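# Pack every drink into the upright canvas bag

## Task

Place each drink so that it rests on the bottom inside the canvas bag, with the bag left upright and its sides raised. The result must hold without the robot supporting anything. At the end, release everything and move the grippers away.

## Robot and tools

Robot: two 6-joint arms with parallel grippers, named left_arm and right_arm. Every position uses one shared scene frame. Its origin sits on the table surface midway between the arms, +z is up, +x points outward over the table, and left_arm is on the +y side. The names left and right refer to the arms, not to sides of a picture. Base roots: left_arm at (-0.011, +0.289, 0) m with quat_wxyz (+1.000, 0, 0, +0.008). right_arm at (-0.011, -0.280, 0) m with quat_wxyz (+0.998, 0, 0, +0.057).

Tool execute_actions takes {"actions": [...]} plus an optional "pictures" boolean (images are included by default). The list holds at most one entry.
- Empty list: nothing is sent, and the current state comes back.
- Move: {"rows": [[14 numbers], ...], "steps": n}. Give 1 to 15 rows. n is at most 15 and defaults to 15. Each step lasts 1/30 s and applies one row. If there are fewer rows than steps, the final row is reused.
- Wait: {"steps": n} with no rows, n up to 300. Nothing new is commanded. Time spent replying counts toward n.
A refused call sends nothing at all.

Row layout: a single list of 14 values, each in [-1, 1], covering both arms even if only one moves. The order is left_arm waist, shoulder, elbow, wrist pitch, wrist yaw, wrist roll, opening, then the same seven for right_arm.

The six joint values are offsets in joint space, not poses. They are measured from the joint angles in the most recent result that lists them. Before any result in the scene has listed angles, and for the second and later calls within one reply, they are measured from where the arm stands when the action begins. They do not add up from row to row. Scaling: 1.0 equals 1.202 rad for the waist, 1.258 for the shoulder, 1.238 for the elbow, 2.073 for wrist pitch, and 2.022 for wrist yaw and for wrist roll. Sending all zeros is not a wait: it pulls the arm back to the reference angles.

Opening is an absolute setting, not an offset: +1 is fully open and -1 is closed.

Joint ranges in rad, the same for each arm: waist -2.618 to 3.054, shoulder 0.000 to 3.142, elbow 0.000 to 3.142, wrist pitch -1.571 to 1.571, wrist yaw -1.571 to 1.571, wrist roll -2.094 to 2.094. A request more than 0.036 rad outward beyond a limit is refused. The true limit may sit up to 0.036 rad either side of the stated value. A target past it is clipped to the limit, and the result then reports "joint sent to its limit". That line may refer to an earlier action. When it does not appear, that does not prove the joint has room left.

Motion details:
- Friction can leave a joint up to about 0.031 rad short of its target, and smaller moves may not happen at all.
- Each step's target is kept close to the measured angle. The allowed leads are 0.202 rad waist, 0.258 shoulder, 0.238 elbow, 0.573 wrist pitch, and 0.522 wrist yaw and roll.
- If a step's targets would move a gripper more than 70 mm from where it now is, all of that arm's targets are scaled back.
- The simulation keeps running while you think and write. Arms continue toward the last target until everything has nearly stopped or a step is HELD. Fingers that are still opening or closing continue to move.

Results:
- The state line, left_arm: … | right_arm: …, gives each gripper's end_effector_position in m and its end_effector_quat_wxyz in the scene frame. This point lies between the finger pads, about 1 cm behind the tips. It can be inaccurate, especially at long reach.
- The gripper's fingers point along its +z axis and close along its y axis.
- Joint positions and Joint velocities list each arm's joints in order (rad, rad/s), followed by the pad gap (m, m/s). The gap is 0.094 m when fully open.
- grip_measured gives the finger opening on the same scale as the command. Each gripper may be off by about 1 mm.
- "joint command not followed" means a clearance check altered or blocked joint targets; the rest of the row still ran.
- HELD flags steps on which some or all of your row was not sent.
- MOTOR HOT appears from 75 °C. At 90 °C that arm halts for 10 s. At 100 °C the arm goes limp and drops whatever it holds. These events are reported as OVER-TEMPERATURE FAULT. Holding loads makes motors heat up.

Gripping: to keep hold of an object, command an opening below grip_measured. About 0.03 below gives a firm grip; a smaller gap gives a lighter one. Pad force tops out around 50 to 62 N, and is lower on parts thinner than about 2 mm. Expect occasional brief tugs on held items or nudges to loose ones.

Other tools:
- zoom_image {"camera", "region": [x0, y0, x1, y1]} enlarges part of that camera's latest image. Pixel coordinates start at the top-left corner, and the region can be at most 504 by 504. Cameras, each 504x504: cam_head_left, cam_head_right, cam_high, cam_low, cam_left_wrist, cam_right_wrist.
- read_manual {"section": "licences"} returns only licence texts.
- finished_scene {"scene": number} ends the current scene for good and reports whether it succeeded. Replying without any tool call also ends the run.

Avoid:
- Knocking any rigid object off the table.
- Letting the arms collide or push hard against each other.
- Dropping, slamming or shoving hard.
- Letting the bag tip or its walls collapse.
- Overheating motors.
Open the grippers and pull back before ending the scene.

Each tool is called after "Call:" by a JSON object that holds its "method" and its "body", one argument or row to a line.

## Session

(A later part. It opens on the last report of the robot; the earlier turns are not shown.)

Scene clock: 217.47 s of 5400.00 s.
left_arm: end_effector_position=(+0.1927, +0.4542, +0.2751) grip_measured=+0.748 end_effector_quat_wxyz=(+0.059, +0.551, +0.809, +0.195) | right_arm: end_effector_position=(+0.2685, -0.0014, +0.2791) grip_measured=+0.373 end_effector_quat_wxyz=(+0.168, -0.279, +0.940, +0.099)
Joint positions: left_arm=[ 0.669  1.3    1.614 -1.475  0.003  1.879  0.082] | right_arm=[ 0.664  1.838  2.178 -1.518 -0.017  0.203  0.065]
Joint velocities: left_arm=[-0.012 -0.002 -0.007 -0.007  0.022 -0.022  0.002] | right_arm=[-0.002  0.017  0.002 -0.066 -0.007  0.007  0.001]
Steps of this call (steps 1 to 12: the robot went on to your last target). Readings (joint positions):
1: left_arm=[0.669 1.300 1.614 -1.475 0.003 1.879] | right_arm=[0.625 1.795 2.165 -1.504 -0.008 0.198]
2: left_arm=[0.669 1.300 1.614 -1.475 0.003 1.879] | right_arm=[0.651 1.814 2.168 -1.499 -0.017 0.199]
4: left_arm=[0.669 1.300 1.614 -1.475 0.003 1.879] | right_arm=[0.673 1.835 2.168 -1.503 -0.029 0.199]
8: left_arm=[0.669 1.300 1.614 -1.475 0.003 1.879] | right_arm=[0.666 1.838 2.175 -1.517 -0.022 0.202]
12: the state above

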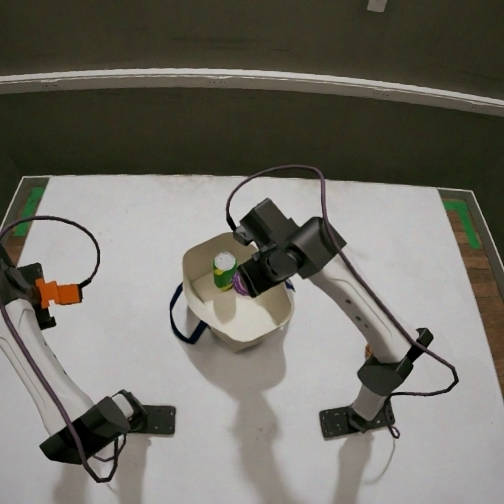

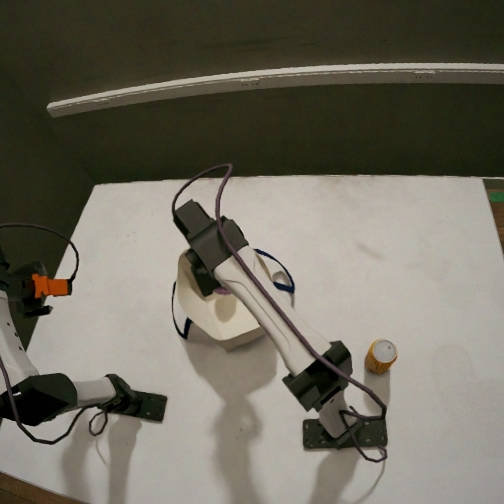

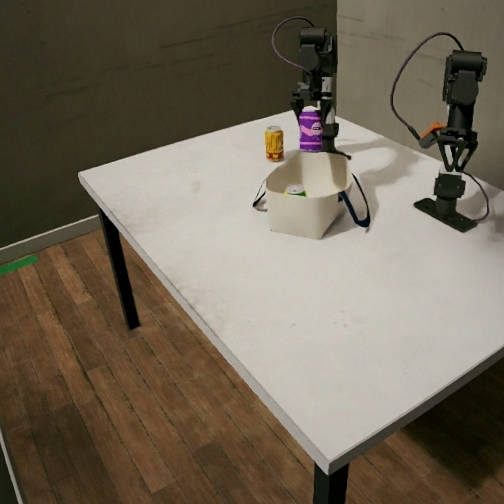

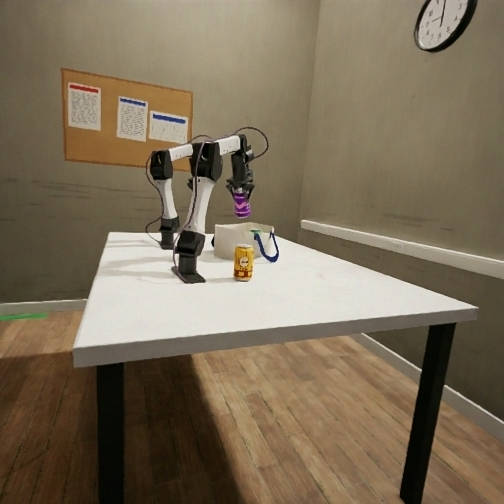

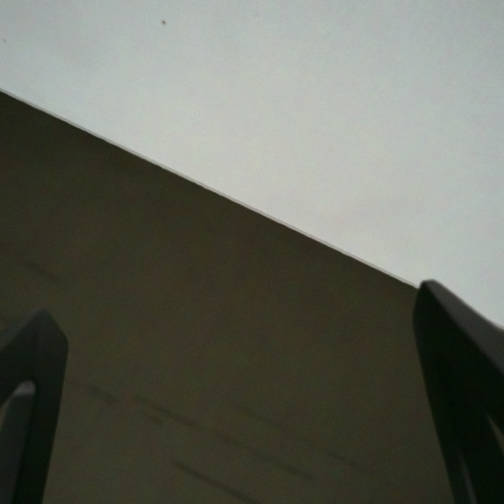

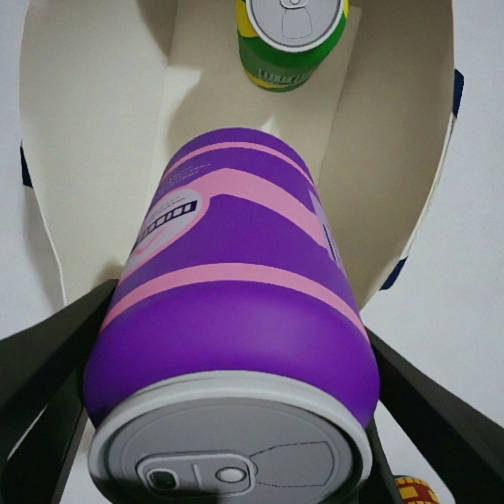

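Call:
{"method": "execute_actions", "body": {
  "actions": [
    {"rows":[[0,0,0,0,0,0,0.75,0,0.0,0.02,0.01,0,0,0.34],[0,0,0,0,0,0,0.75,0,0.02,0.02,0.01,0,0,0.34],[0,0,0,0,0,0,0.75,0,0.04,0.02,0.01,0,0,0.34],[0,0,0,0,0,0,0.75,0,0.065,0.02,0.01,0,0,0.34],[0,0,0,0,0,0,0.75,0,0.09,0.02,0.01,0,0,0.34],[0,0,0,0,0,0,0.75,0,0.115,0.02,0.01,0,0,0.34],[0,0,0,0,0,0,0.75,0,0.14,0.02,0.01,0,0,0.34],[0,0,0,0,0,0,0.75,0,0.165,0.02,0.015,0,0,0.34],[0,0,0,0,0,0,0.75,0,0.19,0.02,0.015,0,0,0.34],[0,0,0,0,0,0,0.75,0,0.215,0.02,0.02,0,0,0.34],[0,0,0,0,0,0,0.75,0,0.235,0.02,0.02,0,0,0.34],[0,0,0,0,0,0,0.75,0,0.255,0.02,0.025,0,0,0.34],[0,0,0,0,0,0,0.75,0,0.27,0.02,0.03,0,0,0.34],[0,0,0,0,0,0,0.75,0,0.28,0.02,0.03,0,0,0.34]],"steps":15}
  ],
  "pictures": false
}}

Call:
{"method": "execute_actions", "body": {
  "actions": [
    {"steps":10}
  ]
}}

Scene clock: 226.17 s of 5400.00 s.
left_arm: end_effector_position=(+0.1927, +0.4542, +0.2751) grip_measured=+0.748 end_effector_quat_wxyz=(+0.059, +0.551, +0.809, +0.195) | right_arm: end_effector_position=(+0.3013, +0.0307, +0.1393) grip_measured=+0.373 end_effector_quat_wxyz=(+0.031, -0.283, +0.958, +0.026)
Joint positions: left_arm=[ 0.669  1.3    1.614 -1.475  0.003  1.879  0.082] | right_arm=[ 0.664  2.2    2.19  -1.48  -0.016  0.204  0.065]
Joint velocities: left_arm=[-0.007 -0.002 -0.012 -0.037 -0.066  0.007  0.   ] | right_arm=[ 0.017  0.672  0.017  0.227 -0.022 -0.007  0.   ]
Steps of this call (steps 1 to 30: the robot went on to your last target; steps 31 to 90: nothing new was sent; then 5.20 s passed at rest; steps 91 to 105: all 15 steps of this action). Readings (joint positions):
91: left_arm=[0.669 1.300 1.614 -1.475 0.003 1.879] | right_arm=[0.664 1.838 2.178 -1.521 -0.016 0.204]
92: left_arm=[0.669 1.300 1.614 -1.475 0.003 1.879] | right_arm=[0.664 1.840 2.178 -1.521 -0.016 0.204]
94: left_arm=[0.669 1.300 1.614 -1.475 0.003 1.879] | right_arm=[0.664 1.853 2.179 -1.523 -0.016 0.204]
98: left_arm=[0.669 1.300 1.614 -1.475 0.003 1.879] | right_arm=[0.664 1.951 2.190 -1.522 -0.016 0.204]
105: the state above

Scene clock: 226.50 s of 5400.00 s.
left_arm: end_effector_position=(+0.1927, +0.4542, +0.2751) grip_measured=+0.748 end_effector_quat_wxyz=(+0.059, +0.551, +0.809, +0.195) | right_arm: end_effector_position=(+0.3041, +0.0334, +0.1308) grip_measured=+0.373 end_effector_quat_wxyz=(+0.029, -0.283, +0.958, +0.024)
Joint positions: left_arm=[ 0.669  1.3    1.614 -1.475  0.003  1.879  0.082] | right_arm=[ 0.664  2.221  2.19  -1.466 -0.016  0.204  0.065]
Joint velocities: left_arm=[ 0.002  0.007 -0.007 -0.037  0.037 -0.037 -0.   ] | right_arm=[-0.012 -0.012  0.002  0.022 -0.007 -0.037  0.001]
Steps of this call (steps 1 to 10: the robot went on to your last target). Readings (joint positions):
1: left_arm=[0.669 1.300 1.614 -1.475 0.003 1.879] | right_arm=[0.664 2.219 2.190 -1.475 -0.016 0.204]
2: left_arm=[0.669 1.300 1.614 -1.475 0.003 1.879] | right_arm=[0.664 2.230 2.190 -1.471 -0.016 0.204]
4: left_arm=[0.669 1.300 1.614 -1.475 0.003 1.879] | right_arm=[0.664 2.233 2.190 -1.469 -0.016 0.204]
8: left_arm=[0.669 1.300 1.614 -1.475 0.003 1.879] | right_arm=[0.664 2.222 2.190 -1.466 -0.016 0.204]
10: the state above

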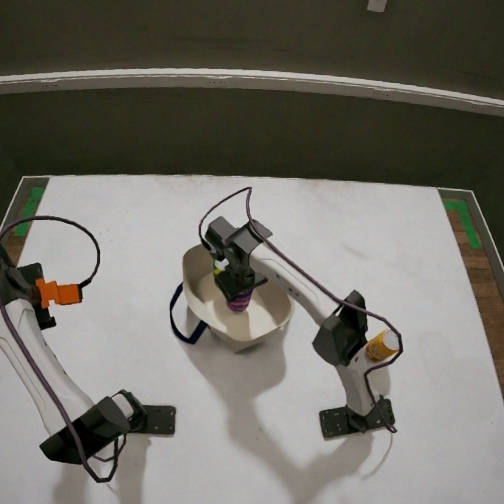

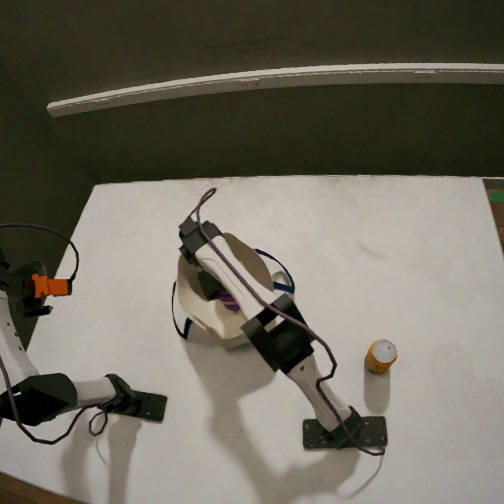

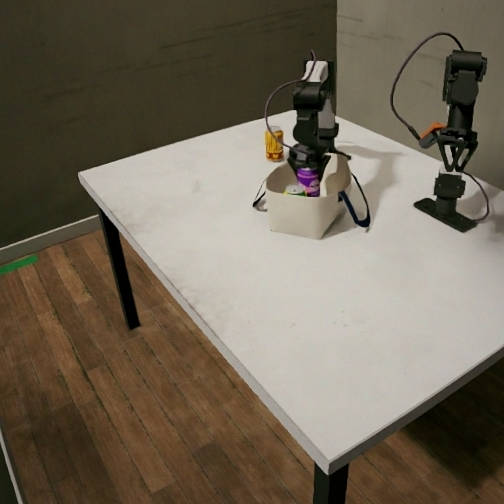

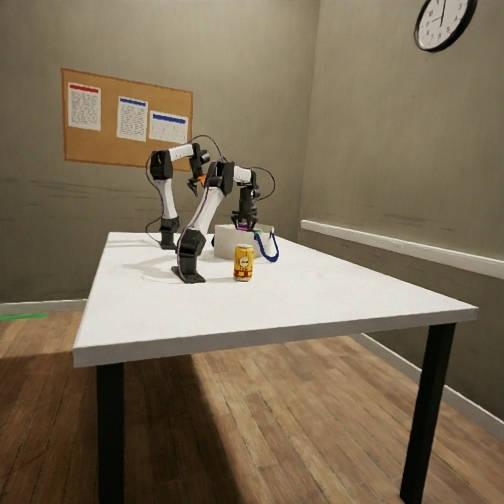

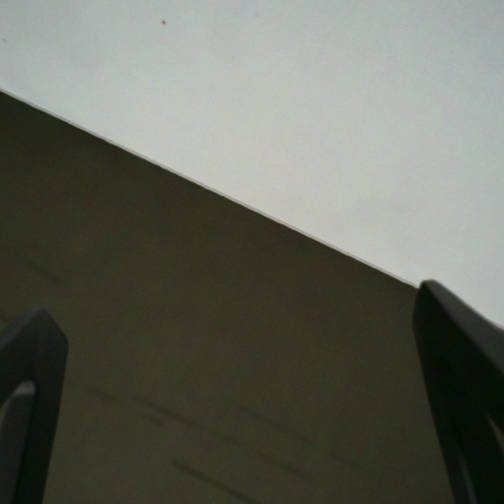

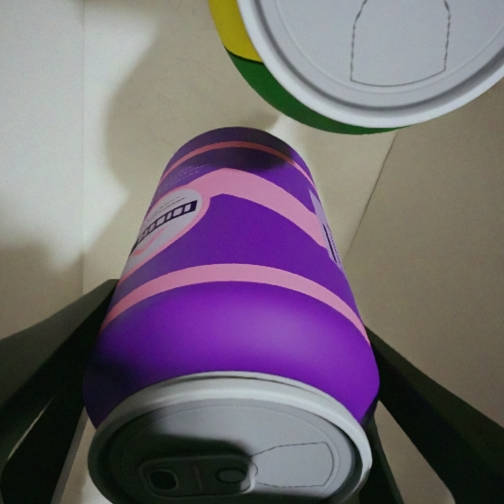

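Call:
{"method": "execute_actions", "body": {
  "actions": [
    {"rows":[[0,0,0,0,0,0,0.75,0,-0.01,0.01,0.01,0,0,0.34],[0,0,0,0,0,0,0.75,0,0.0,0.01,0.01,0,0,0.34],[0,0,0,0,0,0,0.75,0,0.008,0.01,0.01,0,0,0.34],[0,0,0,0,0,0,0.75,0,0.016,0.01,0.012,0,0,0.34],[0,0,0,0,0,0,0.75,0,0.023,0.01,0.014,0,0,0.34],[0,0,0,0,0,0,0.75,0,0.03,0.01,0.016,0,0,0.34],[0,0,0,0,0,0,0.75,0,0.035,0.01,0.016,0,0,0.34],[0,0,0,0,0,0,0.75,0,0.04,0.01,0.016,0,0,0.34],[0,0,0,0,0,0,0.75,0,0.044,0.01,0.016,0,0,0.34],[0,0,0,0,0,0,0.75,0,0.048,0.01,0.016,0,0,0.34],[0,0,0,0,0,0,0.75,0,0.051,0.01,0.016,0,0,0.34]],"steps":15}
  ],
  "pictures": false
}}

Call:
{"method": "execute_actions", "body": {
  "actions": [
    {"steps":6}
  ],
  "pictures": false
}}

Scene clock: 234.27 s of 5400.00 s.
left_arm: end_effector_position=(+0.1927, +0.4542, +0.2751) grip_measured=+0.748 end_effector_quat_wxyz=(+0.059, +0.551, +0.809, +0.195) | right_arm: end_effector_position=(+0.3084, +0.0376, +0.1004) grip_measured=+0.373 end_effector_quat_wxyz=(+0.008, -0.283, +0.959, +0.013)
Joint positions: left_arm=[ 0.669  1.3    1.614 -1.475  0.003  1.879  0.082] | right_arm=[ 0.664  2.292  2.19  -1.442 -0.016  0.204  0.065]
Joint velocities: left_arm=[-0.012 -0.022  0.002 -0.007  0.007  0.037 -0.   ] | right_arm=[-0.002  0.046 -0.022  0.037 -0.037 -0.081  0.   ]
Steps of this call (steps 1 to 30: the robot went on to your last target; steps 31 to 90: nothing new was sent; then 4.27 s passed at rest; steps 91 to 105: all 15 steps of this action). Readings (joint positions):
91: left_arm=[0.669 1.300 1.614 -1.475 0.003 1.879] | right_arm=[0.664 2.221 2.190 -1.466 -0.016 0.204]
92: left_arm=[0.669 1.300 1.614 -1.475 0.003 1.879] | right_arm=[0.664 2.221 2.190 -1.465 -0.016 0.204]
94: left_arm=[0.669 1.300 1.614 -1.475 0.003 1.879] | right_arm=[0.664 2.222 2.190 -1.462 -0.016 0.204]
98: left_arm=[0.669 1.300 1.614 -1.475 0.003 1.879] | right_arm=[0.664 2.243 2.190 -1.452 -0.016 0.204]
105: the state above

Scene clock: 234.47 s of 5400.00 s.
left_arm: end_effector_position=(+0.1927, +0.4542, +0.2751) grip_measured=+0.748 end_effector_quat_wxyz=(+0.059, +0.551, +0.809, +0.195) | right_arm: end_effector_position=(+0.3087, +0.0380, +0.1001) grip_measured=+0.373 end_effector_quat_wxyz=(+0.008, -0.283, +0.959, +0.013)
Joint positions: left_arm=[ 0.669  1.3    1.614 -1.475  0.003  1.879  0.082] | right_arm=[ 0.664  2.293  2.19  -1.44  -0.016  0.204  0.065]
Joint velocities: left_arm=[-0.012  0.002  0.012 -0.007  0.022 -0.022  0.001] | right_arm=[-0.012  0.002  0.007  0.022  0.066  0.022  0.   ]
Steps of this call (steps 1 to 6: the robot went on to your last target). Readings (joint positions):
1: left_arm=[0.669 1.300 1.614 -1.475 0.003 1.879] | right_arm=[0.664 2.293 2.190 -1.442 -0.016 0.204]
2: left_arm=[0.669 1.300 1.614 -1.475 0.003 1.879] | right_arm=[0.664 2.293 2.190 -1.442 -0.016 0.204]
4: left_arm=[0.669 1.300 1.614 -1.475 0.003 1.879] | right_arm=[0.664 2.293 2.190 -1.441 -0.016 0.204]
6: the state above

Call:
{"method": "execute_actions", "body": {
  "actions": [
    {"rows":[[0,0,0,0,0,0,0.75,0,0.005,0.01,0.003,0,0,0.34],[0,0,0,0,0,0,0.75,0,0.012,0.01,0.003,0,0,0.34],[0,0,0,0,0,0,0.75,0,0.012,0.01,0.003,0,0,0.34],[0,0,0,0,0,0,0.75,0,0.012,0.01,0.003,0,0,0.34],[0,0,0,0,0,0,0.75,0,0.012,0.01,0.003,0,0,0.34],[0,0,0,0,0,0,0.75,0,0.012,0.01,0.003,0,0,0.34],[0,0,0,0,0,0,0.75,0,0.012,0.01,0.003,0,0,0.34],[0,0,0,0,0,0,0.75,0,0.012,0.01,0.003,0,0,0.34],[0,0,0,0,0,0,0.75,0,0.012,0.01,0.003,0,0,0.34],[0,0,0,0,0,0,0.75,0,0.012,0.01,0.003,0,0,0.34],[0,0,0,0,0,0,0.75,0,0.012,0,0.003,0,0,0.45],[0,0,0,0,0,0,0.75,0,0.012,0,0.003,0,0,0.6],[0,0,0,0,0,0,0.75,0,0.012,0,0.003,0,0,0.75]],"steps":15}
  ]
}}

Scene clock: 242.37 s of 5400.00 s.
left_arm: end_effector_position=(+0.1927, +0.4542, +0.2751) grip_measured=+0.748 end_effector_quat_wxyz=(+0.059, +0.551, +0.809, +0.195) | right_arm: end_effector_position=(+0.3088, +0.0382, +0.0987) grip_measured=+0.743 end_effector_quat_wxyz=(+0.007, -0.283, +0.959, +0.013)
Joint positions: left_arm=[ 0.669  1.3    1.614 -1.475  0.003  1.879  0.082] | right_arm=[ 0.664  2.297  2.19  -1.439 -0.017  0.204  0.082]
Joint velocities: left_arm=[-0.012 -0.017  0.002 -0.007  0.007  0.007  0.001] | right_arm=[-0.012 -0.007  0.017 -0.022 -0.007 -0.007  0.01 ]
Steps of this call (steps 1 to 15: the robot went on to your last target; steps 16 to 90: nothing new was sent; then 4.40 s passed at rest; steps 91 to 105: all 15 steps of this action). Readings (joint positions):
91: left_arm=[0.669 1.300 1.614 -1.475 0.003 1.879] | right_arm=[0.664 2.293 2.190 -1.439 -0.016 0.204]
92: left_arm=[0.669 1.300 1.614 -1.475 0.003 1.879] | right_arm=[0.664 2.294 2.190 -1.439 -0.016 0.204]
94: left_arm=[0.669 1.300 1.614 -1.475 0.003 1.879] | right_arm=[0.664 2.297 2.190 -1.439 -0.016 0.204]
98: left_arm=[0.669 1.300 1.614 -1.475 0.003 1.879] | right_arm=[0.664 2.297 2.190 -1.439 -0.017 0.204]
105: the state above

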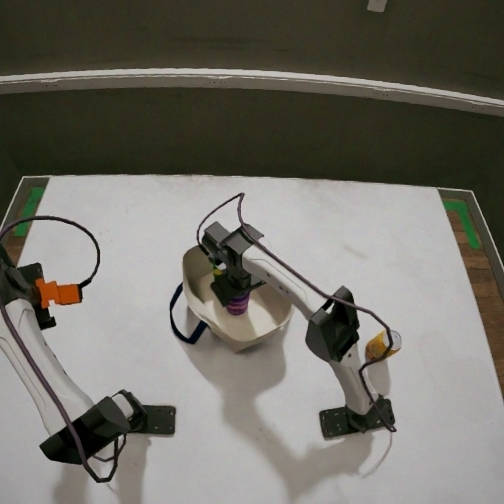

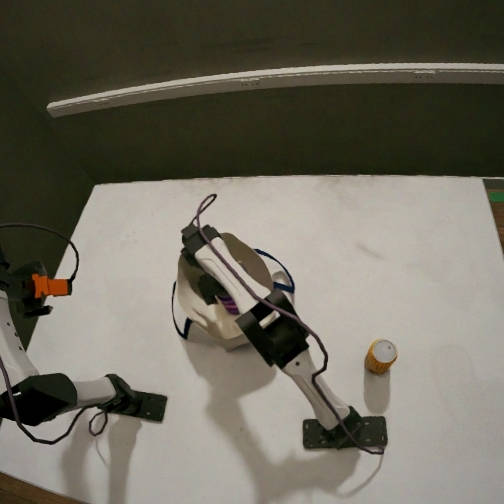

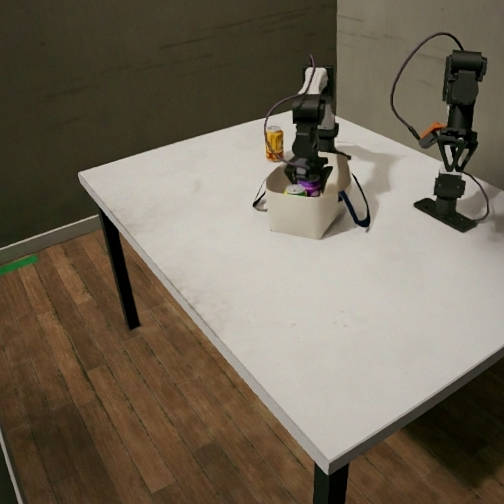

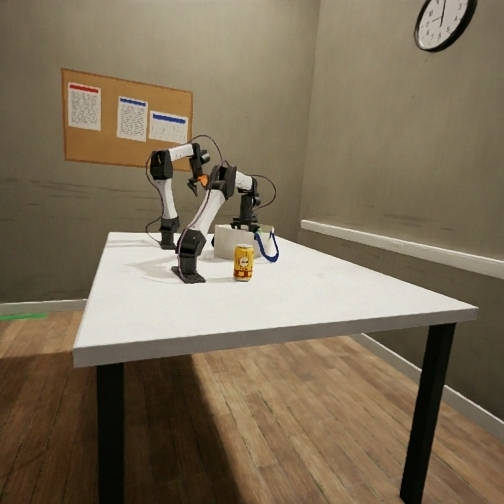

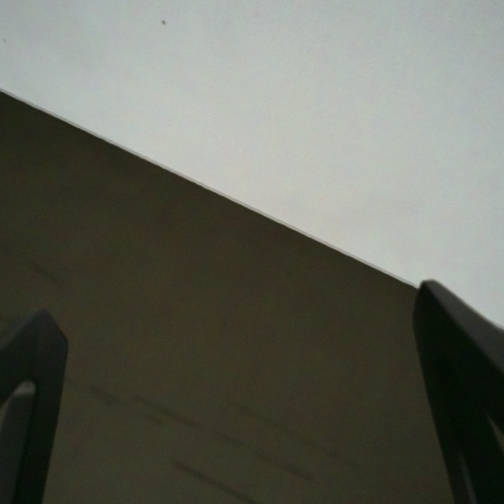

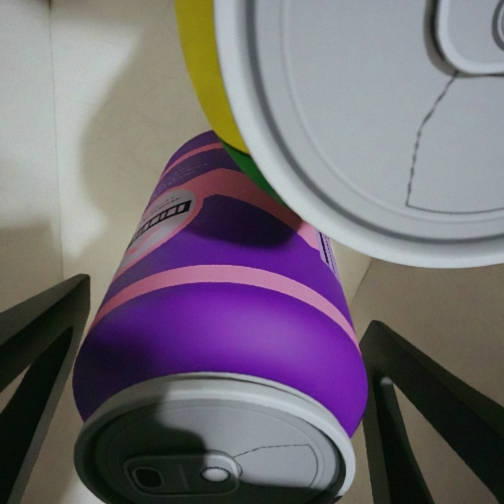

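Call:
{"method": "execute_actions", "body": {
  "actions": [
    {"rows":[[0,0,0,0,0,0,0.75,0,-0.03,0,0,0,0,0.75],[0,0,0,0,0,0,0.75,0,-0.05,0,0,0,0,0.75],[0,0,0,0,0,0,0.75,0,-0.07,0,0,0,0,0.75],[0,0,0,0,0,0,0.75,0,-0.10,0,0,0,0,0.75],[0,0,0,0,0,0,0.75,0,-0.13,0,0,0,0,0.75],[0,0,0,0,0,0,0.75,0,-0.16,0,0,0,0,0.75],[0,0,0,0,0,0,0.75,0,-0.19,0,0,0,0,0.75],[0,0,0,0,0,0,0.75,0,-0.22,0,0,0,0,0.75],[0,0,0,0,0,0,0.75,0,-0.26,0,0,0,0,0.75],[0,0,0,0,0,0,0.75,0,-0.30,0,0,0,0,0.75],[0,0,0,0,0,0,0.75,0,-0.34,0,0,0,0,0.75],[0,0,0,0,0,0,0.75,-0.03,-0.38,0,0,0,0,0.75],[0,0,0,0,0,0,0.75,-0.08,-0.42,-0.02,0,0,0,0.75],[0,0,0,0,0,0,0.75,-0.14,-0.46,-0.05,0,0,0,0.75],[0,0,0,0,0,0,0.75,-0.99,-0.8,-0.8,-0.022,0.008,-0.1,1]],"steps":15}
  ],
  "pictures": false
}}

Call:
{"method": "execute_actions", "body": {
  "actions": [
    {"steps":35}
  ]
}}

Scene clock: 260.97 s of 5400.00 s.
left_arm: end_effector_position=(+0.1927, +0.4542, +0.2751) grip_measured=+0.748 end_effector_quat_wxyz=(+0.059, +0.551, +0.809, +0.195) | right_arm: end_effector_position=(+0.2923, -0.0133, +0.3113) grip_measured=+0.858 end_effector_quat_wxyz=(+0.239, -0.253, +0.929, +0.128)
Joint positions: left_arm=[ 0.669  1.3    1.614 -1.475  0.003  1.879  0.082] | right_arm=[ 0.598  1.769  2.159 -1.412 -0.025  0.186  0.087]
Joint velocities: left_arm=[-0.022 -0.012 -0.012  0.022 -0.007  0.007  0.   ] | right_arm=[-1.179 -1.932 -1.302  0.505 -0.037 -0.799  0.291]
Steps of this call (steps 1 to 15: the robot went on to your last target; steps 16 to 90: nothing new was sent; then 15.10 s passed at rest; steps 91 to 105: all 15 steps of this action). Readings (joint positions):
91: left_arm=[0.669 1.300 1.614 -1.475 0.003 1.879] | right_arm=[0.664 2.295 2.190 -1.439 -0.017 0.204]
92: left_arm=[0.669 1.300 1.614 -1.475 0.003 1.879] | right_arm=[0.664 2.290 2.190 -1.439 -0.017 0.204]
94: left_arm=[0.669 1.300 1.614 -1.475 0.003 1.879] | right_arm=[0.664 2.266 2.190 -1.439 -0.017 0.204]
98: left_arm=[0.669 1.300 1.614 -1.475 0.003 1.879] | right_arm=[0.664 2.133 2.190 -1.436 -0.017 0.204]
105: the state above

Scene clock: 262.13 s of 5400.00 s.
left_arm: end_effector_position=(+0.1927, +0.4542, +0.2751) grip_measured=+0.748 end_effector_quat_wxyz=(+0.059, +0.551, +0.809, +0.195) | right_arm: end_effector_position=(+0.1720, -0.3604, +0.1594) grip_measured=+1.000 end_effector_quat_wxyz=(+0.003, +0.207, +0.978, -0.003)
Joint positions: left_arm=[ 0.669  1.3    1.614 -1.475  0.003  1.879  0.082] | right_arm=[-0.522  1.296  1.206 -1.474  0.005  0.009  0.094]
Joint velocities: left_arm=[-0.002  0.007  0.007 -0.007  0.037 -0.066 -0.   ] | right_arm=[ 0.007  0.007  0.002  0.081 -0.022  0.037  0.   ]
Steps of this call (steps 1 to 35: the robot went on to your last target). Readings (joint positions):
1: left_arm=[0.669 1.300 1.614 -1.475 0.003 1.879] | right_arm=[0.553 1.703 2.114 -1.408 -0.023 0.163]
2: left_arm=[0.669 1.300 1.614 -1.475 0.003 1.879] | right_arm=[0.504 1.638 2.066 -1.411 -0.021 0.143]
4: left_arm=[0.669 1.300 1.614 -1.475 0.003 1.879] | right_arm=[0.398 1.511 1.964 -1.416 -0.016 0.109]
8: left_arm=[0.669 1.300 1.614 -1.475 0.003 1.879] | right_arm=[0.152 1.296 1.728 -1.436 -0.007 0.058]
35: the state above

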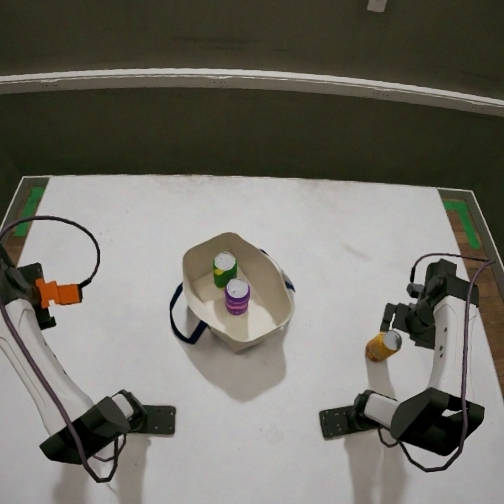

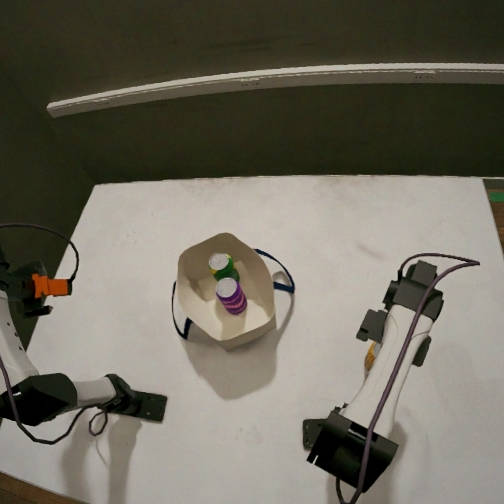

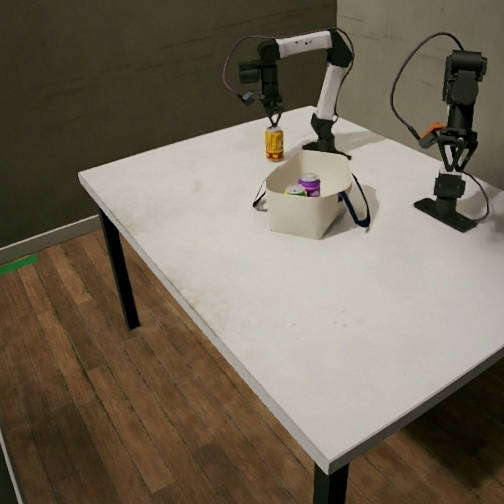

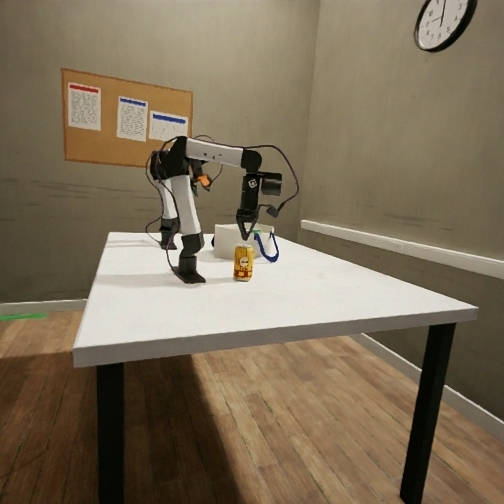

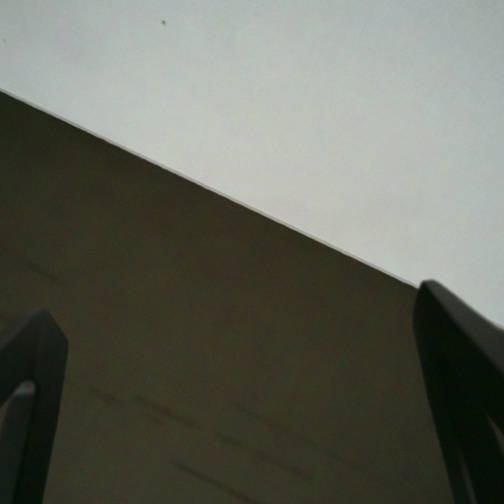

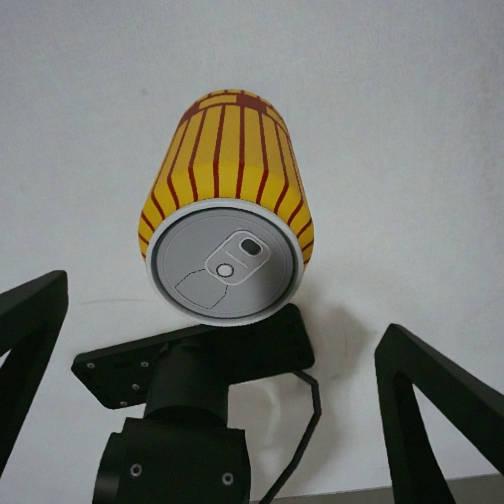

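Call:
{"method": "execute_actions", "body": {
  "actions": [
    {"rows":[[0,0,0,0,0,0,0.75,0,0,-0.02,0.03,0,0,1],[0,0,0,0,0,0,0.75,0,0,-0.04,0.05,0,0,1],[0,0,0,0,0,0,0.75,0,0,-0.06,0.065,0,0,1],[0,0,0,0,0,0,0.75,0,0,-0.08,0.08,0,0,1],[0,0,0,0,0,0,0.75,0,0,-0.10,0.09,0,0,1],[0,0,0,0,0,0,0.75,0,0,-0.12,0.10,0,0,1],[0,0,0,0,0,0,0.75,0,0,-0.14,0.11,0,0,1],[0,0,0,0,0,0,0.75,0,0,-0.16,0.12,0,0,1],[0,0,0,0,0,0,0.75,0,0,-0.18,0.13,0,0,1],[0,0,0,0,0,0,0.75,0,0,-0.20,0.134,0,0,1],[0,0,0,0,0,0,0.75,0,0,-0.22,0.134,0,0,1],[0,0,0,0,0,0,0.75,0,0,-0.232,0.134,0,0,1]],"steps":15}
  ],
  "pictures": false
}}

Call:
{"method": "execute_actions", "body": {
  "actions": [
    {"steps":12}
  ]
}}

Scene clock: 272.47 s of 5400.00 s.
left_arm: end_effector_position=(+0.1927, +0.4542, +0.2751) grip_measured=+0.748 end_effector_quat_wxyz=(+0.059, +0.551, +0.809, +0.195) | right_arm: end_effector_position=(+0.1664, -0.3580, +0.0918) grip_measured=+1.000 end_effector_quat_wxyz=(-0.012, +0.207, +0.978, -0.000)
Joint positions: left_arm=[ 0.669  1.3    1.614 -1.475  0.003  1.879  0.082] | right_arm=[-0.522  1.296  0.937 -1.234  0.005  0.009  0.094]
Joint velocities: left_arm=[-0.017 -0.037 -0.007 -0.037  0.066  0.007  0.   ] | right_arm=[ 0.002 -0.007 -0.11   0.066 -0.037  0.066  0.   ]
Steps of this call (steps 1 to 15: the robot went on to your last target; steps 16 to 90: nothing new was sent; then 6.83 s passed at rest; steps 91 to 105: all 15 steps of this action). Readings (joint positions):
91: left_arm=[0.669 1.300 1.614 -1.475 0.003 1.879] | right_arm=[-0.522 1.296 1.206 -1.470 0.005 0.009]
92: left_arm=[0.669 1.300 1.614 -1.475 0.003 1.879] | right_arm=[-0.522 1.296 1.203 -1.456 0.005 0.009]
94: left_arm=[0.669 1.300 1.614 -1.475 0.003 1.879] | right_arm=[-0.522 1.296 1.174 -1.409 0.005 0.009]
98: left_arm=[0.669 1.300 1.614 -1.475 0.003 1.879] | right_arm=[-0.522 1.296 1.073 -1.319 0.005 0.009]
105: the state above

Scene clock: 272.87 s of 5400.00 s.
left_arm: end_effector_position=(+0.1927, +0.4542, +0.2751) grip_measured=+0.748 end_effector_quat_wxyz=(+0.059, +0.551, +0.809, +0.195) | right_arm: end_effector_position=(+0.1725, -0.3606, +0.0914) grip_measured=+1.000 end_effector_quat_wxyz=(+0.002, +0.207, +0.978, -0.003)
Joint positions: left_arm=[ 0.669  1.3    1.614 -1.475  0.003  1.879  0.082] | right_arm=[-0.522  1.296  0.936 -1.205  0.005  0.009  0.094]
Joint velocities: left_arm=[-0.027 -0.002  0.007  0.037  0.022  0.037 -0.001] | right_arm=[-0.017 -0.012 -0.002 -0.007 -0.007 -0.022  0.   ]
Steps of this call (steps 1 to 12: the robot went on to your last target). Readings (joint positions):
1: left_arm=[0.669 1.300 1.614 -1.475 0.003 1.879] | right_arm=[-0.522 1.296 0.936 -1.231 0.005 0.009]
2: left_arm=[0.669 1.300 1.614 -1.475 0.003 1.879] | right_arm=[-0.522 1.296 0.936 -1.226 0.005 0.009]
4: left_arm=[0.669 1.300 1.614 -1.475 0.003 1.879] | right_arm=[-0.522 1.296 0.936 -1.217 0.005 0.009]
8: left_arm=[0.669 1.300 1.614 -1.475 0.003 1.879] | right_arm=[-0.522 1.296 0.936 -1.209 0.005 0.009]
12: the state above

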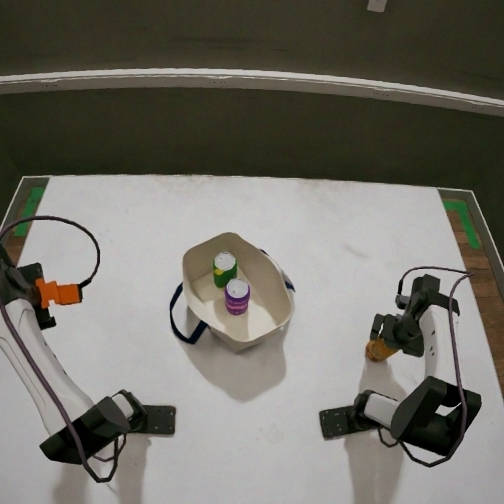

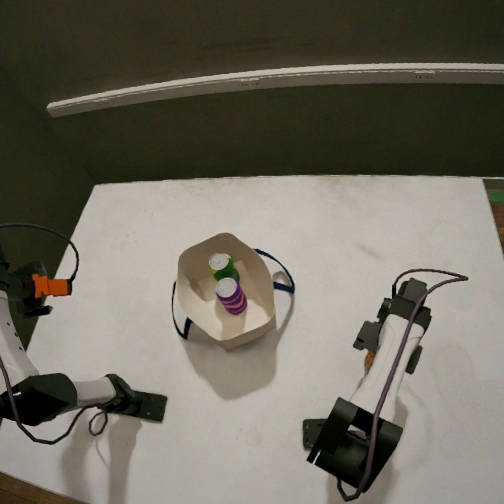

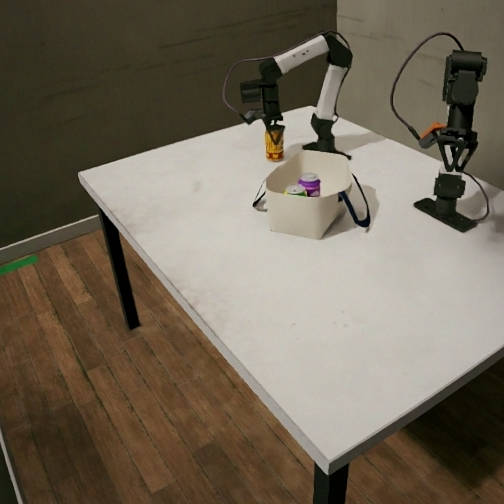

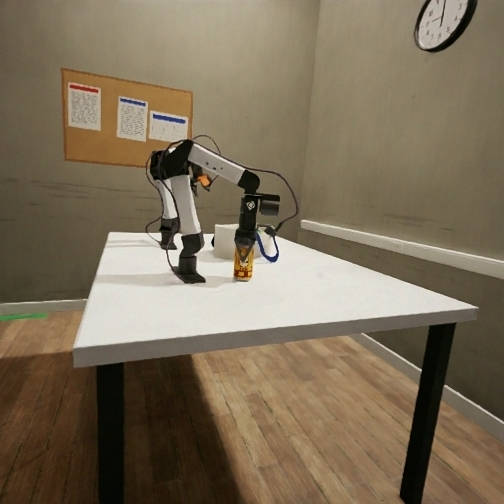

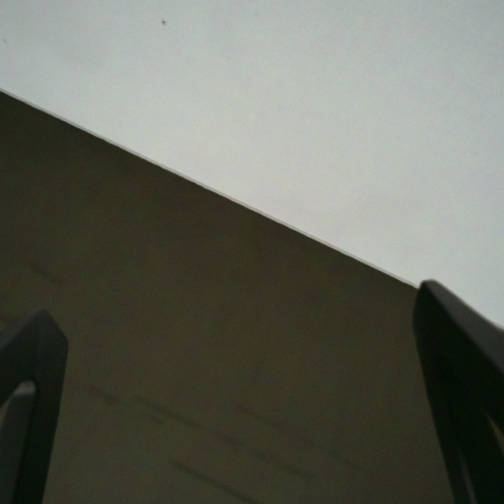

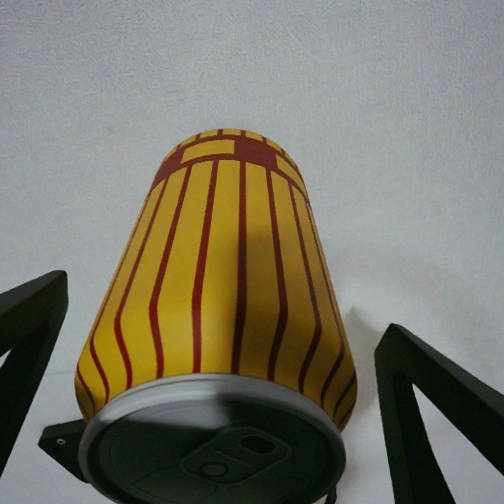

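Call:
{"method": "execute_actions", "body": {
  "actions": [
    {"rows":[[0,0,0,0,0,0,0.75,0,0,0,0,0,0,0.8],[0,0,0,0,0,0,0.75,0,0,0,0,0,0,0.7],[0,0,0,0,0,0,0.75,0,0,0,0,0,0,0.6],[0,0,0,0,0,0,0.75,0,0,0,0,0,0,0.53],[0,0,0,0,0,0,0.75,0,0,0,0,0,0,0.48],[0,0,0,0,0,0,0.75,0,0,0,0,0,0,0.45],[0,0,0,0,0,0,0.75,0,0,0,0,0,0,0.42],[0,0,0,0,0,0,0.75,0,0,0,0,0,0,0.40],[0,0,0,0,0,0,0.75,0,0,0,0,0,0,0.38],[0,0,0,0,0,0,0.75,0,0,0,0,0,0,0.36],[0,0,0,0,0,0,0.75,0,0,0,0,0,0,0.34]],"steps":15}
  ],
  "pictures": false
}}

Scene clock: 285.90 s of 5400.00 s.
left_arm: end_effector_position=(+0.1927, +0.4542, +0.2751) grip_measured=+0.748 end_effector_quat_wxyz=(+0.059, +0.551, +0.809, +0.195) | right_arm: end_effector_position=(+0.1736, -0.3591, +0.0914) grip_measured=+0.371 end_effector_quat_wxyz=(+0.004, +0.207, +0.978, +0.002)
Joint positions: left_arm=[ 0.669  1.3    1.614 -1.475  0.003  1.879  0.082] | right_arm=[-0.522  1.296  0.936 -1.204 -0.006  0.009  0.064]
Joint velocities: left_arm=[-0.007  0.002 -0.007  0.037 -0.022  0.066  0.   ] | right_arm=[ 0.007 -0.002 -0.002 -0.051 -0.081 -0.007 -0.   ]
Steps of this call (steps 1 to 30: the robot went on to your last target; steps 31 to 90: nothing new was sent; then 9.53 s passed at rest; steps 91 to 105: all 15 steps of this action). Readings (joint positions):
91: left_arm=[0.669 1.300 1.614 -1.475 0.003 1.879] | right_arm=[-0.522 1.296 0.936 -1.204 0.005 0.009]
92: left_arm=[0.669 1.300 1.614 -1.475 0.003 1.879] | right_arm=[-0.522 1.296 0.936 -1.204 0.005 0.009]
94: left_arm=[0.669 1.300 1.614 -1.475 0.003 1.879] | right_arm=[-0.522 1.296 0.936 -1.204 0.005 0.009]
98: left_arm=[0.669 1.300 1.614 -1.475 0.003 1.879] | right_arm=[-0.522 1.296 0.936 -1.204 -0.004 0.009]
105: the state above

Call:
{"method": "execute_actions", "body": {
  "actions": [
    {"rows":[[0,0,0,0,0,0,0.75,0,0,0.03,-0.01,0,0,0.34],[0,0,0,0,0,0,0.75,0,0,0.07,-0.03,0,0,0.34],[0,0,0,0,0,0,0.75,0,0,0.12,-0.05,0,0,0.34],[0,0,0,0,0,0,0.75,0,0,0.17,-0.07,0,0,0.34],[0,0,0,0,0,0,0.75,0.02,0,0.22,-0.09,0,0,0.34],[0,0,0,0,0,0,0.75,0.05,0,0.27,-0.11,0,0,0.34],[0,0,0,0,0,0,0.75,0.09,0,0.32,-0.13,0,0,0.34],[0,0,0,0,0,0,0.75,0.13,0,0.37,-0.145,0,0.05,0.34],[0,0,0,0,0,0,0.75,0.17,0,0.42,-0.145,0,0.1,0.34],[0,0,0,0,0,0,0.75,0.21,0,0.47,-0.145,0,0.1,0.34],[0,0,0,0,0,0,0.75,0.25,0,0.52,-0.145,0,0.1,0.34],[0,0,0,0,0,0,0.75,0.29,0,0.57,-0.145,0,0.1,0.34],[0,0,0,0,0,0,0.75,0.33,0,0.61,-0.145,0,0.1,0.34],[0,0,0,0,0,0,0.75,0.37,0,0.64,-0.145,0,0.1,0.34],[0,0,0,0,0,0,0.75,0.40,0,0.66,-0.145,0,0.1,0.34]],"steps":15}
  ],
  "pictures": false
}}

Call:
{"method": "execute_actions", "body": {
  "actions": [
    {"steps":12}
  ],
  "pictures": false
}}

Scene clock: 296.80 s of 5400.00 s.
left_arm: end_effector_position=(+0.1927, +0.4542, +0.2751) grip_measured=+0.748 end_effector_quat_wxyz=(+0.059, +0.551, +0.809, +0.195) | right_arm: end_effector_position=(+0.2602, -0.2831, +0.2946) grip_measured=+0.371 end_effector_quat_wxyz=(+0.238, +0.084, +0.967, +0.017)
Joint positions: left_arm=[ 0.669  1.3    1.614 -1.475  0.003  1.879  0.082] | right_arm=[-0.121  1.302  1.671 -1.457  0.004  0.165  0.064]
Joint velocities: left_arm=[-0.002 -0.002 -0.002  0.022 -0.007 -0.037 -0.   ] | right_arm=[ 1.316 -0.002  1.238 -0.125 -0.125  0.286 -0.   ]
Steps of this call (steps 1 to 15: the robot went on to your last target; steps 16 to 90: nothing new was sent; then 7.40 s passed at rest; steps 91 to 105: all 15 steps of this action). Readings (joint positions):
91: left_arm=[0.669 1.300 1.614 -1.475 0.003 1.879] | right_arm=[-0.522 1.296 0.938 -1.205 -0.006 0.009]
92: left_arm=[0.669 1.300 1.614 -1.475 0.003 1.879] | right_arm=[-0.522 1.297 0.946 -1.213 -0.006 0.009]
94: left_arm=[0.669 1.300 1.614 -1.475 0.003 1.879] | right_arm=[-0.522 1.301 1.007 -1.266 -0.006 0.009]
98: left_arm=[0.669 1.300 1.614 -1.475 0.003 1.879] | right_arm=[-0.460 1.302 1.253 -1.376 0.007 0.022]
105: the state above

Scene clock: 297.20 s of 5400.00 s.
left_arm: end_effector_position=(+0.1927, +0.4542, +0.2751) grip_measured=+0.748 end_effector_quat_wxyz=(+0.059, +0.551, +0.809, +0.195) | right_arm: end_effector_position=(+0.2475, -0.2601, +0.3078) grip_measured=+0.371 end_effector_quat_wxyz=(+0.234, +0.062, +0.970, +0.038)
Joint positions: left_arm=[ 0.669  1.3    1.614 -1.475  0.003  1.879  0.082] | right_arm=[-0.043  1.301  1.738 -1.531 -0.012  0.201  0.064]
Joint velocities: left_arm=[ 0.007  0.002  0.007  0.081 -0.037  0.037  0.   ] | right_arm=[-0.027 -0.017 -0.007 -0.007  0.037  0.051  0.   ]
Steps of this call (steps 1 to 12: the robot went on to your last target). Readings (joint positions):
1: left_arm=[0.669 1.300 1.614 -1.475 0.003 1.879] | right_arm=[-0.082 1.302 1.706 -1.459 -0.002 0.172]
2: left_arm=[0.669 1.300 1.614 -1.475 0.003 1.879] | right_arm=[-0.057 1.301 1.727 -1.459 -0.011 0.178]
4: left_arm=[0.669 1.300 1.614 -1.475 0.003 1.879] | right_arm=[-0.043 1.301 1.738 -1.469 -0.019 0.187]
8: left_arm=[0.669 1.300 1.614 -1.475 0.003 1.879] | right_arm=[-0.043 1.301 1.738 -1.514 -0.014 0.197]
12: the state above

Call:
{"method": "execute_actions", "body": {
  "actions": [
    {"rows":[[0,0,0,0,0,0,0.75,0.03,0.0,0.02,0.012,0,0,0.34],[0,0,0,0,0,0,0.75,0.07,0.01,0.035,0.012,0,0,0.34],[0,0,0,0,0,0,0.75,0.115,0.03,0.05,0.012,0,0,0.34],[0,0,0,0,0,0,0.75,0.16,0.05,0.065,0.012,0,0,0.34],[0,0,0,0,0,0,0.75,0.205,0.07,0.08,0.012,0,0,0.34],[0,0,0,0,0,0,0.75,0.25,0.09,0.095,0.012,0,0,0.34],[0,0,0,0,0,0,0.75,0.295,0.11,0.11,0.012,0,0,0.34],[0,0,0,0,0,0,0.75,0.34,0.13,0.125,0.012,0,0,0.34],[0,0,0,0,0,0,0.75,0.385,0.15,0.14,0.012,0,0,0.34],[0,0,0,0,0,0,0.75,0.43,0.17,0.155,0.012,0,0,0.34],[0,0,0,0,0,0,0.75,0.475,0.19,0.17,0.012,0,0,0.34],[0,0,0,0,0,0,0.75,0.52,0.21,0.18,0.012,0,0,0.34],[0,0,0,0,0,0,0.75,0.56,0.23,0.19,0.012,0,0,0.34],[0,0,0,0,0,0,0.75,0.585,0.25,0.19,0.012,0,0,0.34],[0,0,0,0,0,0,0.75,0.60,0.27,0.19,0.012,0,0,0.34]],"steps":15}
  ],
  "pictures": false
}}

Call:
{"method": "execute_actions", "body": {
  "actions": [
    {"steps":12}
  ]
}}

Scene clock: 306.13 s of 5400.00 s.
left_arm: end_effector_position=(+0.1927, +0.4542, +0.2751) grip_measured=+0.748 end_effector_quat_wxyz=(+0.059, +0.551, +0.809, +0.195) | right_arm: end_effector_position=(+0.2340, -0.0582, +0.2890) grip_measured=+0.371 end_effector_quat_wxyz=(+0.171, -0.257, +0.947, +0.091)
Joint positions: left_arm=[ 0.669  1.3    1.614 -1.475  0.003  1.879  0.082] | right_arm=[ 0.62   1.595  1.939 -1.523 -0.007  0.204  0.064]
Joint velocities: left_arm=[ 0.002 -0.017 -0.002  0.007 -0.037 -0.081 -0.   ] | right_arm=[ 1.131  0.691  0.173  0.095 -0.139  0.022 -0.001]
Steps of this call (steps 1 to 30: the robot went on to your last target; steps 31 to 90: nothing new was sent; then 5.43 s passed at rest; steps 91 to 105: all 15 steps of this action). Readings (joint positions):
91: left_arm=[0.669 1.300 1.614 -1.475 0.003 1.879] | right_arm=[-0.040 1.301 1.738 -1.535 -0.010 0.204]
92: left_arm=[0.669 1.300 1.614 -1.475 0.003 1.879] | right_arm=[-0.027 1.301 1.739 -1.536 -0.004 0.204]
94: left_arm=[0.669 1.300 1.614 -1.475 0.003 1.879] | right_arm=[0.042 1.315 1.761 -1.547 0.007 0.204]
98: left_arm=[0.669 1.300 1.614 -1.475 0.003 1.879] | right_arm=[0.258 1.401 1.837 -1.547 0.004 0.204]
105: the state above

Scene clock: 306.53 s of 5400.00 s.
left_arm: end_effector_position=(+0.1927, +0.4542, +0.2751) grip_measured=+0.748 end_effector_quat_wxyz=(+0.059, +0.551, +0.809, +0.195) | right_arm: end_effector_position=(+0.2251, -0.0330, +0.2707) grip_measured=+0.371 end_effector_quat_wxyz=(+0.141, -0.291, +0.942, +0.088)
Joint positions: left_arm=[ 0.669  1.3    1.614 -1.475  0.003  1.879  0.082] | right_arm=[ 0.686  1.658  1.943 -1.522 -0.019  0.204  0.064]
Joint velocities: left_arm=[-0.012  0.017  0.002  0.007 -0.051 -0.037 -0.001] | right_arm=[ 0.002 -0.012  0.002  0.007  0.051 -0.022 -0.001]
Steps of this call (steps 1 to 12: the robot went on to your last target). Readings (joint positions):
1: left_arm=[0.669 1.300 1.614 -1.475 0.003 1.879] | right_arm=[0.652 1.616 1.942 -1.520 -0.014 0.204]
2: left_arm=[0.669 1.300 1.614 -1.475 0.003 1.879] | right_arm=[0.674 1.634 1.942 -1.517 -0.022 0.204]
4: left_arm=[0.669 1.300 1.614 -1.475 0.003 1.879] | right_arm=[0.687 1.655 1.942 -1.518 -0.028 0.204]
8: left_arm=[0.669 1.300 1.614 -1.475 0.003 1.879] | right_arm=[0.686 1.658 1.943 -1.521 -0.021 0.204]
12: the state above

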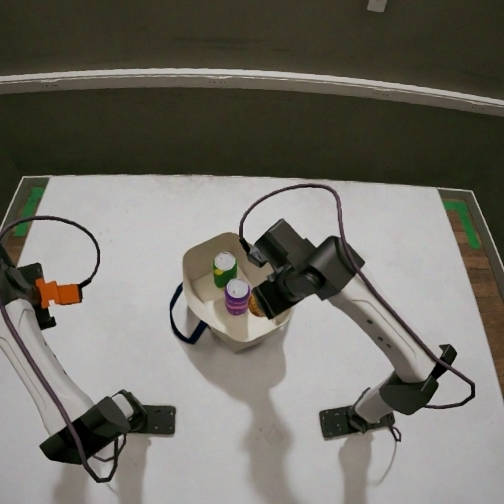

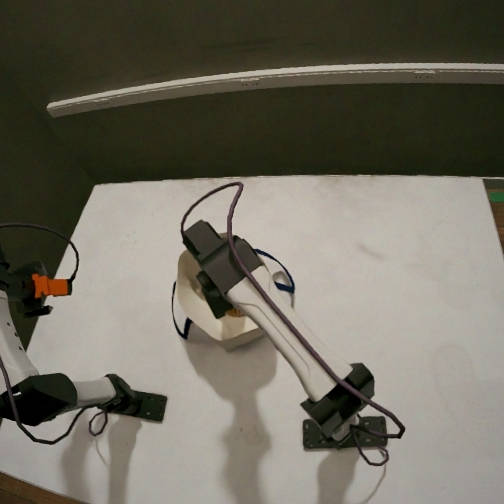

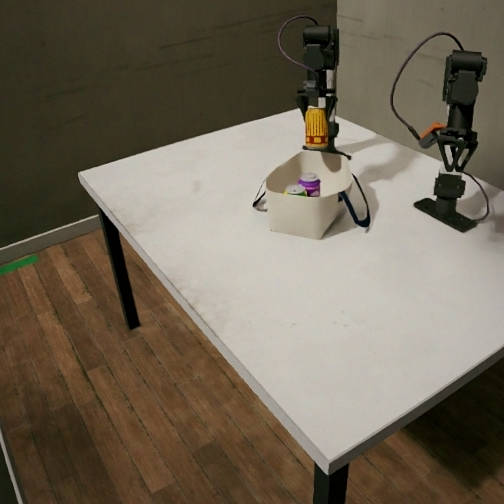

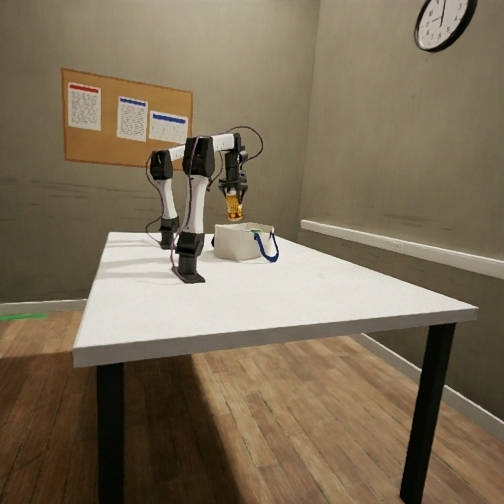

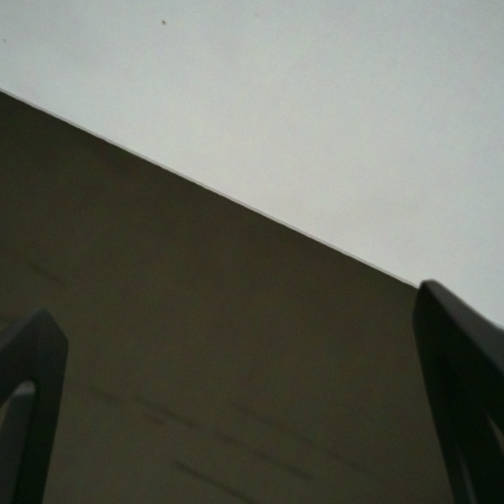

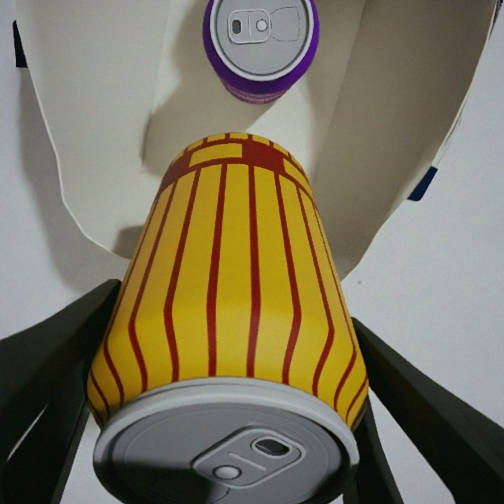

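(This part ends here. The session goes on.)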